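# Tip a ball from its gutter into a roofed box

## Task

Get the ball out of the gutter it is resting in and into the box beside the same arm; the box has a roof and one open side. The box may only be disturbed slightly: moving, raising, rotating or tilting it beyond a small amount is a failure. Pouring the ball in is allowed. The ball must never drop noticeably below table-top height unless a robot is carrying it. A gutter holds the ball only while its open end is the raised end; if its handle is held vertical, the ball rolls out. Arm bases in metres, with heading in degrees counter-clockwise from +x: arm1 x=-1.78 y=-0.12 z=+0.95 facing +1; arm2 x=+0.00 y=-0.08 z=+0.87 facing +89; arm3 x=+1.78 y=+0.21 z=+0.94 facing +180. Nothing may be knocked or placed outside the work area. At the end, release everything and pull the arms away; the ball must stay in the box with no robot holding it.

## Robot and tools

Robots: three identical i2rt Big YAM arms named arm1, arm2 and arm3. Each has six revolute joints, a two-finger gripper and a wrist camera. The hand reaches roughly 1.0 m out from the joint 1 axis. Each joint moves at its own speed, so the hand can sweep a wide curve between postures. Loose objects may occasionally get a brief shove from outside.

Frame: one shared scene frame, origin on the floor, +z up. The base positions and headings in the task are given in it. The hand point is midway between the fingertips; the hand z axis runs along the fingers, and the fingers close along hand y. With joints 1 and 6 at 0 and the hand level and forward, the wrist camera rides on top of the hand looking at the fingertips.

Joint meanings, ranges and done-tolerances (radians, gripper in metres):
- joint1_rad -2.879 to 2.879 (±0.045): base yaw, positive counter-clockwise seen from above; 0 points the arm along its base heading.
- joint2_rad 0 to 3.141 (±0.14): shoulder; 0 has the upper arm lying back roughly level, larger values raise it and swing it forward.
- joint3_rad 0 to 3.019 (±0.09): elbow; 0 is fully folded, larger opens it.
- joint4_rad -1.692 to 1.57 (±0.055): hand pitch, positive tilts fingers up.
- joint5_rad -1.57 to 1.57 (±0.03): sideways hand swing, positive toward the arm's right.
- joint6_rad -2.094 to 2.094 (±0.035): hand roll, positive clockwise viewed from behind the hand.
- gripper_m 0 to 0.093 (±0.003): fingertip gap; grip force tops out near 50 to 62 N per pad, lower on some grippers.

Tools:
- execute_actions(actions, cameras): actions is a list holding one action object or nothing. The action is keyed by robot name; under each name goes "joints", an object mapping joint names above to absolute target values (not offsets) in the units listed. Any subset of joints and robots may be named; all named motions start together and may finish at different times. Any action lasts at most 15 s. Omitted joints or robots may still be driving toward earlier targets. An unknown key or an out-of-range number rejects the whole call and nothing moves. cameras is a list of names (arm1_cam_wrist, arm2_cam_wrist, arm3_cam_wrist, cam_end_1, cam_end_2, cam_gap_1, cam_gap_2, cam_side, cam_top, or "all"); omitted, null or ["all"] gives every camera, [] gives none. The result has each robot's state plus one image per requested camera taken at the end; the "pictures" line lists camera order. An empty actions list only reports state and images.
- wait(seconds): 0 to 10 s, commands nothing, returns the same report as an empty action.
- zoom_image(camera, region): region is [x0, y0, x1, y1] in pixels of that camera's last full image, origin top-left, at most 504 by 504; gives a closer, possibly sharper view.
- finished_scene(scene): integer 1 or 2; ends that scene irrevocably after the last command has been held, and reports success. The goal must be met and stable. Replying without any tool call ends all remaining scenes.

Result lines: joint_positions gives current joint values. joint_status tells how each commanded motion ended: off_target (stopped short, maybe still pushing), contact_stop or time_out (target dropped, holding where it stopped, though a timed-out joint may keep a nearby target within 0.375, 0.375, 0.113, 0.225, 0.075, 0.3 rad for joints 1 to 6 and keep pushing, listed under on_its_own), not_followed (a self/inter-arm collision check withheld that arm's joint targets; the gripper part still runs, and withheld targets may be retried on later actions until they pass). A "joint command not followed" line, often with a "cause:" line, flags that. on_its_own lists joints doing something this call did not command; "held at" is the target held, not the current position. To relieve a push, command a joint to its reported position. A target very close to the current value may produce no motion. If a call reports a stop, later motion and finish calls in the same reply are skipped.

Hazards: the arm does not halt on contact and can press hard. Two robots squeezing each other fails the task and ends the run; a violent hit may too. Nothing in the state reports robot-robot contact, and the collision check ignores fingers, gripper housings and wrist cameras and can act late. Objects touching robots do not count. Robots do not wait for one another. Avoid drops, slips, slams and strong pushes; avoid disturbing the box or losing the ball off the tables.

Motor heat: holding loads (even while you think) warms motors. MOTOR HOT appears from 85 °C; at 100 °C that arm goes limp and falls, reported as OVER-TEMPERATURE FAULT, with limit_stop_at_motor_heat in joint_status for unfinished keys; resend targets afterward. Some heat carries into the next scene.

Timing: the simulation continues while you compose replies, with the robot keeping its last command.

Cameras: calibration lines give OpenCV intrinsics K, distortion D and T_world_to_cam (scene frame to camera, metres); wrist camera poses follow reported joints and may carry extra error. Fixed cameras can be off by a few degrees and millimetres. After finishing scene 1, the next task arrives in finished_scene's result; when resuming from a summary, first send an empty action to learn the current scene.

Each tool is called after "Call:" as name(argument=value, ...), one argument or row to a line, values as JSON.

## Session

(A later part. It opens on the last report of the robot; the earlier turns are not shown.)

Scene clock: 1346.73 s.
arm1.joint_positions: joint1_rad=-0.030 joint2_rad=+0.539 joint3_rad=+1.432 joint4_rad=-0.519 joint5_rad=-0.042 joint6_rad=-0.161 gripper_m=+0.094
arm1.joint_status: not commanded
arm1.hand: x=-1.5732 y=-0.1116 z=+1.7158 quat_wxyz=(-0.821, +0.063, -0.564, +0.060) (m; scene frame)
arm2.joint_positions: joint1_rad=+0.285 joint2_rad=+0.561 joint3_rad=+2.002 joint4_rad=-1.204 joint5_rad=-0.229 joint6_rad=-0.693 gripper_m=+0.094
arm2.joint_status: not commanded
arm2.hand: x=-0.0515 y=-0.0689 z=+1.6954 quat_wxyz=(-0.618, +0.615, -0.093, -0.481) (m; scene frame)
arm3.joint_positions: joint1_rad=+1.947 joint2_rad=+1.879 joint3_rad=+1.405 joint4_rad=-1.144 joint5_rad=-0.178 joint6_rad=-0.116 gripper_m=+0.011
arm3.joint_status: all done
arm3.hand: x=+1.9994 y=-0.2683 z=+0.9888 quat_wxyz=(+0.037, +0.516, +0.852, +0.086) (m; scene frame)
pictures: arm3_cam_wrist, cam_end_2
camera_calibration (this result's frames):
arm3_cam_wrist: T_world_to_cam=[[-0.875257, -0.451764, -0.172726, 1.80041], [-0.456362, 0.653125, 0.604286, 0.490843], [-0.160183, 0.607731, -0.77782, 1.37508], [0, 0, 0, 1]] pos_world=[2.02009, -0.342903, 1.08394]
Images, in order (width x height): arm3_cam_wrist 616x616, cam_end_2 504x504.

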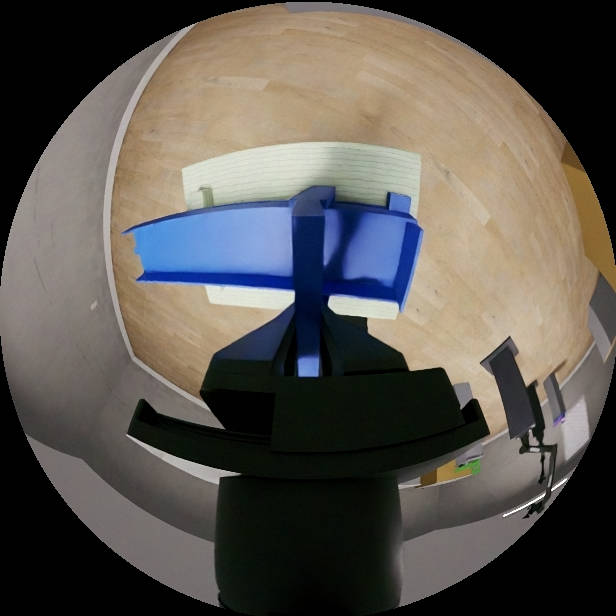

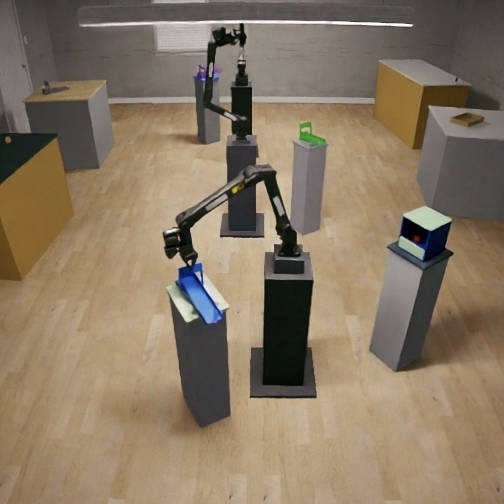

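Call:
execute_actions(
  actions=[
    {"arm3":{"joints":{"joint2_rad":1.902,"joint4_rad":-1.125}}},
  ],
  cameras=["cam_end_2","arm3_cam_wrist"],
)

Call:
zoom_image(
  camera="cam_end_2",
  region=[130, 200, 300, 340],
)

Scene clock: 1352.63 s.
arm1.joint_positions: joint1_rad=-0.030 joint2_rad=+0.539 joint3_rad=+1.432 joint4_rad=-0.519 joint5_rad=-0.042 joint6_rad=-0.161 gripper_m=+0.094
arm1.joint_status: not commanded
arm1.hand: x=-1.5732 y=-0.1116 z=+1.7158 quat_wxyz=(-0.821, +0.063, -0.564, +0.060) (m; scene frame)
arm2.joint_positions: joint1_rad=+0.285 joint2_rad=+0.561 joint3_rad=+2.002 joint4_rad=-1.204 joint5_rad=-0.229 joint6_rad=-0.693 gripper_m=+0.094
arm2.joint_status: not commanded
arm2.hand: x=-0.0515 y=-0.0689 z=+1.6954 quat_wxyz=(-0.618, +0.615, -0.093, -0.481) (m; scene frame)
arm3.joint_positions: joint1_rad=+1.947 joint2_rad=+1.882 joint3_rad=+1.405 joint4_rad=-1.135 joint5_rad=-0.178 joint6_rad=-0.116 gripper_m=+0.011
arm3.joint_status: all done
arm3.hand: x=+2.0001 y=-0.2702 z=+0.9875 quat_wxyz=(+0.039, +0.515, +0.852, +0.084) (m; scene frame)
pictures: arm3_cam_wrist, cam_end_2
camera_calibration (this result's frames):
arm3_cam_wrist: T_world_to_cam=[[-0.874838, -0.452851, -0.172002, 1.79814], [-0.457843, 0.656986, 0.598957, 0.502459], [-0.158235, 0.602741, -0.78209, 1.37435], [0, 0, 0, 1]] pos_world=[2.0206, -0.344199, 1.0832]
Images, in order (width x height): arm3_cam_wrist 616x616, cam_end_2 504x504.

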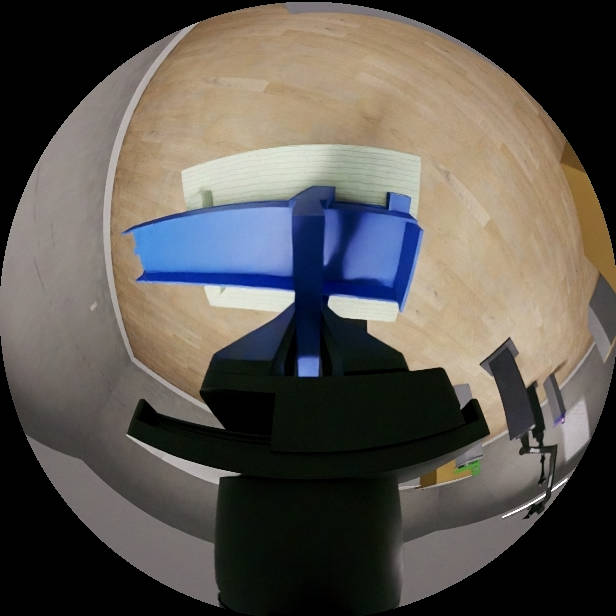

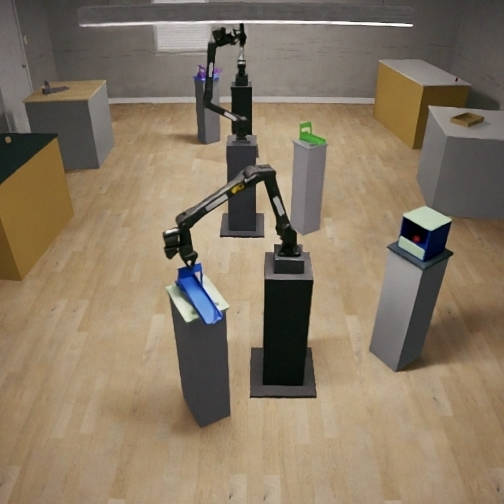

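Region (130, 200, 300, 340) of cam_end_2's 504x504 image, scaled by 2.965, with more detail than that image has; it fills the top 415 rows of this view, and the rest is white.

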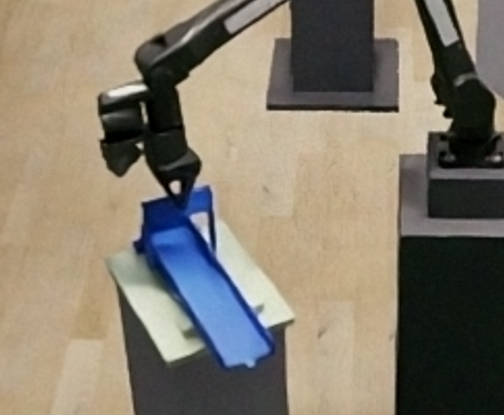

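Call:
zoom_image(
  camera="arm3_cam_wrist",
  region=[280, 120, 480, 340],
)

Call:
execute_actions(
  actions=[],
  cameras=["cam_side","cam_top","cam_end_2"],
)

Call:
zoom_image(
  camera="cam_side",
  region=[404, 200, 504, 320],
)

Region (280, 120, 480, 340) of arm3_cam_wrist's 616x616 image, scaled by 2.291, with more detail than that image has; it fills the left 458 columns of this view, and the rest is white.

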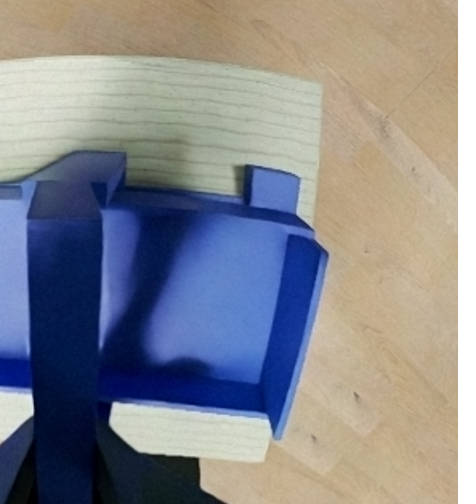

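Scene clock: 1362.43 s.
arm1.joint_positions: joint1_rad=-0.030 joint2_rad=+0.539 joint3_rad=+1.432 joint4_rad=-0.519 joint5_rad=-0.042 joint6_rad=-0.161 gripper_m=+0.094
arm1.joint_status: not commanded
arm1.hand: x=-1.5732 y=-0.1116 z=+1.7158 quat_wxyz=(-0.821, +0.063, -0.564, +0.060) (m; scene frame)
arm2.joint_positions: joint1_rad=+0.285 joint2_rad=+0.561 joint3_rad=+2.002 joint4_rad=-1.204 joint5_rad=-0.229 joint6_rad=-0.693 gripper_m=+0.094
arm2.joint_status: not commanded
arm2.hand: x=-0.0515 y=-0.0689 z=+1.6954 quat_wxyz=(-0.618, +0.615, -0.093, -0.481) (m; scene frame)
arm3.joint_positions: joint1_rad=+1.947 joint2_rad=+1.882 joint3_rad=+1.405 joint4_rad=-1.135 joint5_rad=-0.178 joint6_rad=-0.116 gripper_m=+0.011
arm3.joint_status: all done
arm3.hand: x=+2.0001 y=-0.2702 z=+0.9875 quat_wxyz=(+0.039, +0.515, +0.852, +0.084) (m; scene frame)
pictures: cam_end_2, cam_side, cam_top
Images, in order (width x height): cam_end_2 504x504, cam_side 504x504, cam_top 504x504.

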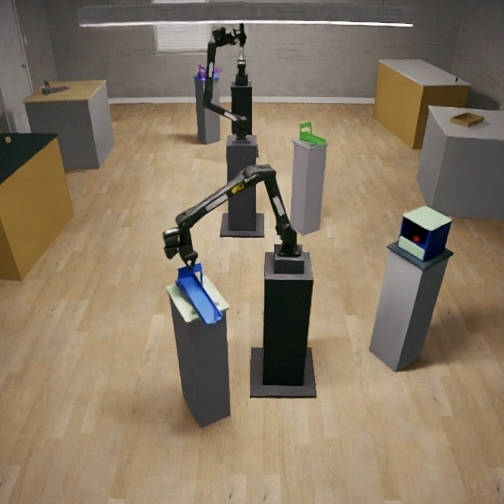

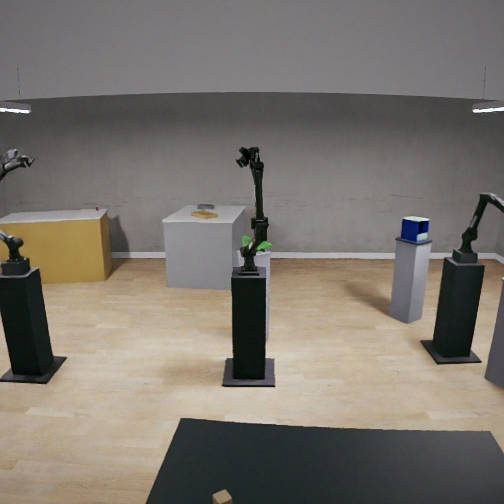

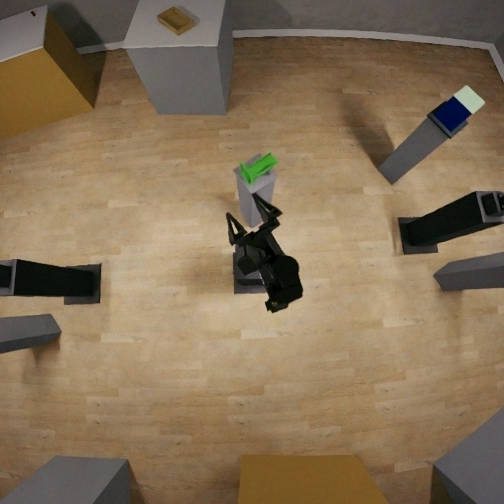

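Region (404, 200, 504, 320) of cam_side's 504x504 image, scaled by 4.200, with more detail than that image has.

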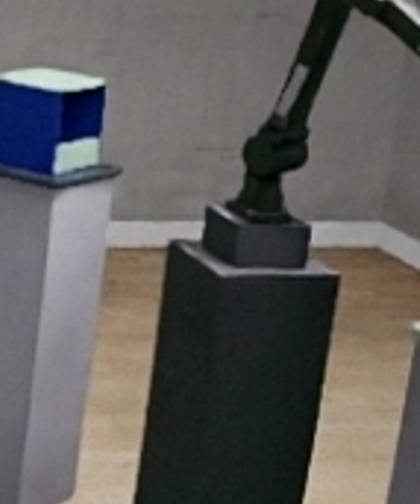

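Call:
execute_actions(
  actions=[
    {"arm3":{"joints":{"joint2_rad":1.918}}},
  ],
  cameras=["cam_end_2","arm3_cam_wrist"],
)

Call:
zoom_image(
  camera="cam_end_2",
  region=[130, 200, 300, 340],
)

Scene clock: 1376.63 s.
arm1.joint_positions: joint1_rad=-0.030 joint2_rad=+0.539 joint3_rad=+1.432 joint4_rad=-0.519 joint5_rad=-0.042 joint6_rad=-0.161 gripper_m=+0.094
arm1.joint_status: not commanded
arm1.hand: x=-1.5732 y=-0.1116 z=+1.7158 quat_wxyz=(-0.821, +0.063, -0.564, +0.060) (m; scene frame)
arm2.joint_positions: joint1_rad=+0.285 joint2_rad=+0.561 joint3_rad=+2.002 joint4_rad=-1.204 joint5_rad=-0.229 joint6_rad=-0.693 gripper_m=+0.094
arm2.joint_status: not commanded
arm2.hand: x=-0.0515 y=-0.0689 z=+1.6954 quat_wxyz=(-0.618, +0.615, -0.093, -0.481) (m; scene frame)
arm3.joint_positions: joint1_rad=+1.947 joint2_rad=+1.885 joint3_rad=+1.405 joint4_rad=-1.135 joint5_rad=-0.180 joint6_rad=-0.116 gripper_m=+0.011
arm3.joint_status: all done
arm3.hand: x=+2.0002 y=-0.2698 z=+0.9856 quat_wxyz=(+0.038, +0.516, +0.852, +0.086) (m; scene frame)
pictures: arm3_cam_wrist, cam_end_2
camera_calibration (this result's frames):
arm3_cam_wrist: T_world_to_cam=[[-0.874855, -0.452093, -0.173898, 1.80021], [-0.457833, 0.654544, 0.601632, 0.500096], [-0.158169, 0.605957, -0.779614, 1.37096], [0, 0, 0, 1]] pos_world=[2.02072, -0.344218, 1.081]
Images, in order (width x height): arm3_cam_wrist 616x616, cam_end_2 504x504.

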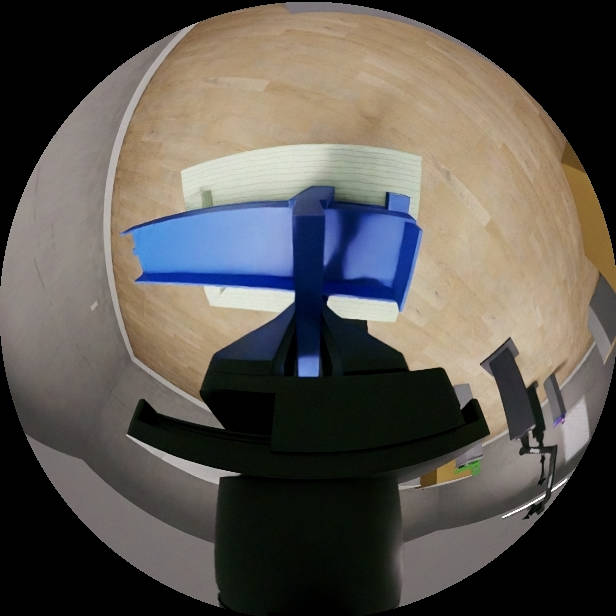

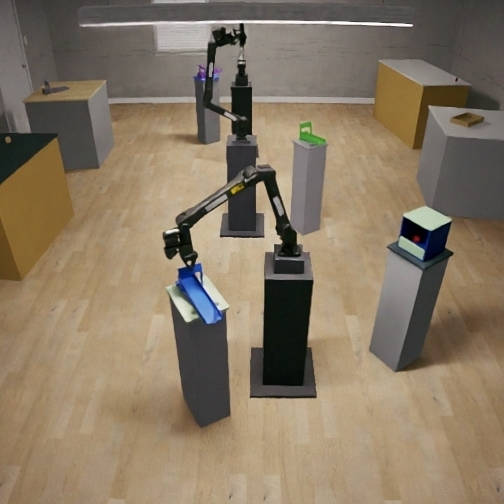

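Region (130, 200, 300, 340) of cam_end_2's 504x504 image, scaled by 2.965, with more detail than that image has; it fills the top 415 rows of this view, and the rest is white.

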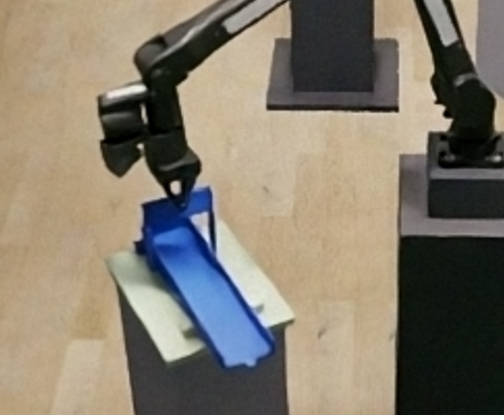

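Call:
execute_actions(
  actions=[
    {"arm3":{"joints":{"joint2_rad":1.888,"gripper_m":0.06}}},
  ],
  cameras=["cam_end_2","arm3_cam_wrist"],
)

Call:
zoom_image(
  camera="cam_end_2",
  region=[130, 200, 300, 340],
)

Scene clock: 1386.73 s.
arm1.joint_positions: joint1_rad=-0.030 joint2_rad=+0.539 joint3_rad=+1.432 joint4_rad=-0.519 joint5_rad=-0.042 joint6_rad=-0.161 gripper_m=+0.094
arm1.joint_status: not commanded
arm1.hand: x=-1.5732 y=-0.1116 z=+1.7158 quat_wxyz=(-0.821, +0.063, -0.564, +0.060) (m; scene frame)
arm2.joint_positions: joint1_rad=+0.285 joint2_rad=+0.561 joint3_rad=+2.002 joint4_rad=-1.204 joint5_rad=-0.229 joint6_rad=-0.693 gripper_m=+0.094
arm2.joint_status: not commanded
arm2.hand: x=-0.0515 y=-0.0689 z=+1.6954 quat_wxyz=(-0.618, +0.615, -0.093, -0.481) (m; scene frame)
arm3.joint_positions: joint1_rad=+1.947 joint2_rad=+1.885 joint3_rad=+1.405 joint4_rad=-1.134 joint5_rad=-0.179 joint6_rad=-0.116 gripper_m=+0.060
arm3.joint_status: all done
arm3.hand: x=+2.0002 y=-0.2700 z=+0.9856 quat_wxyz=(+0.039, +0.516, +0.852, +0.085) (m; scene frame)
pictures: arm3_cam_wrist, cam_end_2
camera_calibration (this result's frames):
arm3_cam_wrist: T_world_to_cam=[[-0.874862, -0.452253, -0.173445, 1.79964], [-0.457795, 0.655048, 0.601112, 0.500812], [-0.15824, 0.605292, -0.780116, 1.37152], [0, 0, 0, 1]] pos_world=[2.02074, -0.344332, 1.08104]
Images, in order (width x height): arm3_cam_wrist 616x616, cam_end_2 504x504.

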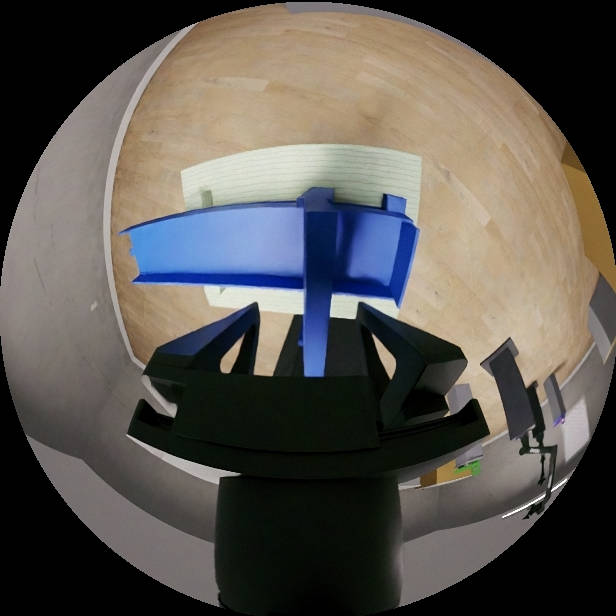

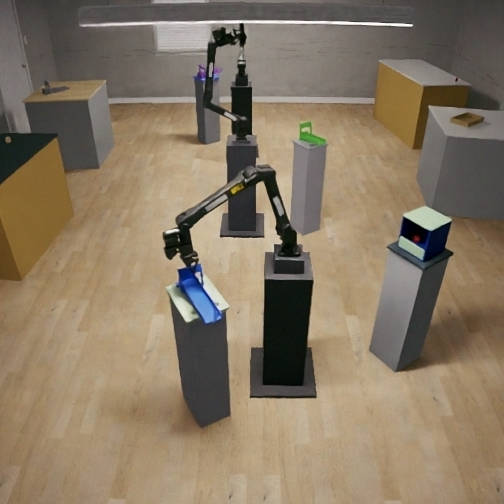

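Region (130, 200, 300, 340) of cam_end_2's 504x504 image, scaled by 2.965, with more detail than that image has; it fills the top 415 rows of this view, and the rest is white.

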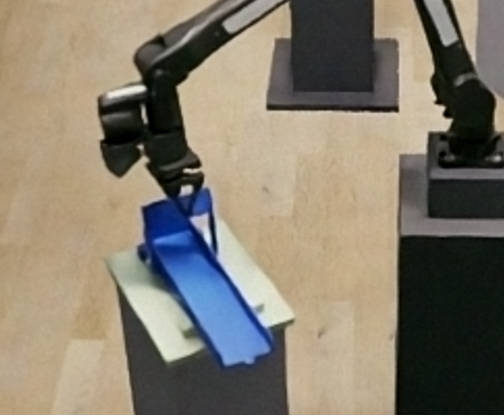

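Call:
execute_actions(
  actions=[
    {"arm3":{"joints":{"joint2_rad":1.3,"joint4_rad":-1.3,"gripper_m":0.085}}},
  ],
  cameras=["cam_end_2","arm3_cam_wrist"],
)

Call:
zoom_image(
  camera="cam_end_2",
  region=[130, 140, 480, 360],
)

Scene clock: 1395.80 s.
arm1.joint_positions: joint1_rad=-0.030 joint2_rad=+0.539 joint3_rad=+1.432 joint4_rad=-0.519 joint5_rad=-0.042 joint6_rad=-0.161 gripper_m=+0.094
arm1.joint_status: not commanded
arm1.hand: x=-1.5732 y=-0.1116 z=+1.7158 quat_wxyz=(-0.821, +0.063, -0.564, +0.060) (m; scene frame)
arm2.joint_positions: joint1_rad=+0.285 joint2_rad=+0.561 joint3_rad=+2.002 joint4_rad=-1.204 joint5_rad=-0.229 joint6_rad=-0.693 gripper_m=+0.094
arm2.joint_status: not commanded
arm2.hand: x=-0.0515 y=-0.0689 z=+1.6954 quat_wxyz=(-0.618, +0.615, -0.093, -0.481) (m; scene frame)
arm3.joint_positions: joint1_rad=+1.947 joint2_rad=+1.288 joint3_rad=+1.414 joint4_rad=-1.291 joint5_rad=-0.179 joint6_rad=-0.116 gripper_m=+0.085
arm3.joint_status: all done
arm3.hand: x=+1.9722 y=-0.1998 z=+1.2731 quat_wxyz=(+0.213, +0.488, +0.845, -0.053) (m; scene frame)
pictures: arm3_cam_wrist, cam_end_2
camera_calibration (this result's frames):
arm3_cam_wrist: T_world_to_cam=[[-0.851969, -0.511763, -0.110671, 1.71974], [-0.523438, 0.827331, 0.203806, 0.938835], [-0.0127386, 0.231566, -0.972736, 1.43243], [0, 0, 0, 1]] pos_world=[1.97484, -0.228328, 1.39237]
Images, in order (width x height): arm3_cam_wrist 616x616, cam_end_2 504x504.

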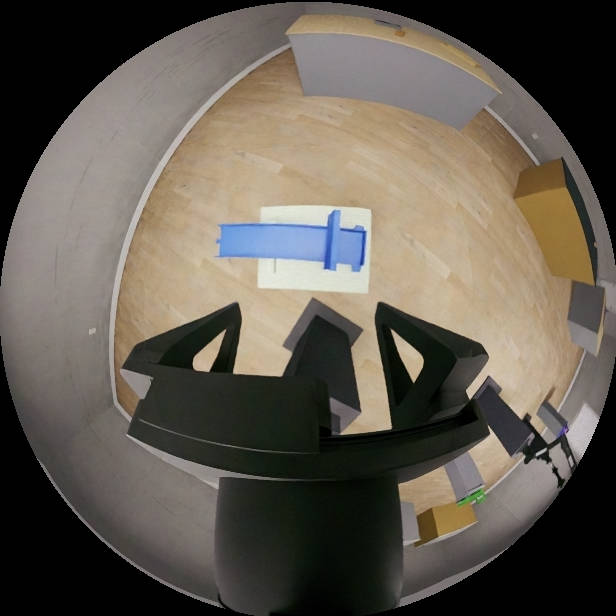

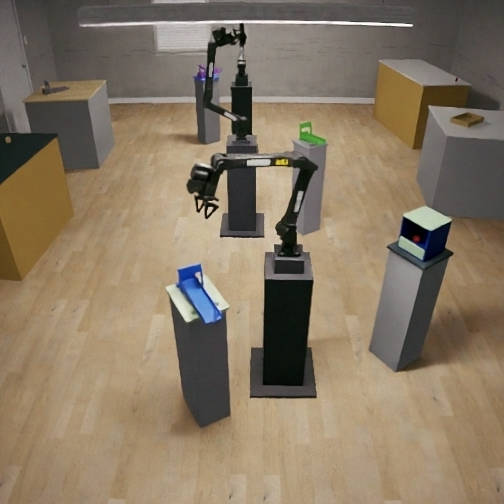

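Region (130, 140, 480, 360) of cam_end_2's 504x504 image, scaled by 1.440, with more detail than that image has; it fills the top 317 rows of this view, and the rest is white.

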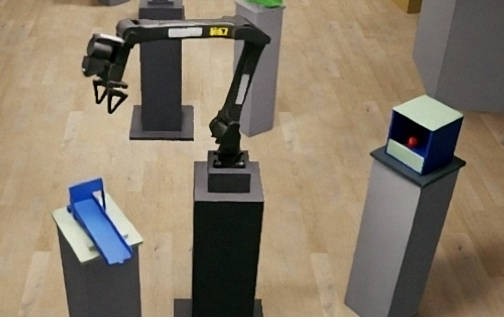

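Ball in box, gutter stable on its table, arm clear.

Call:
finished_scene(
  scene=1,
)

The scene is finished: the task was done.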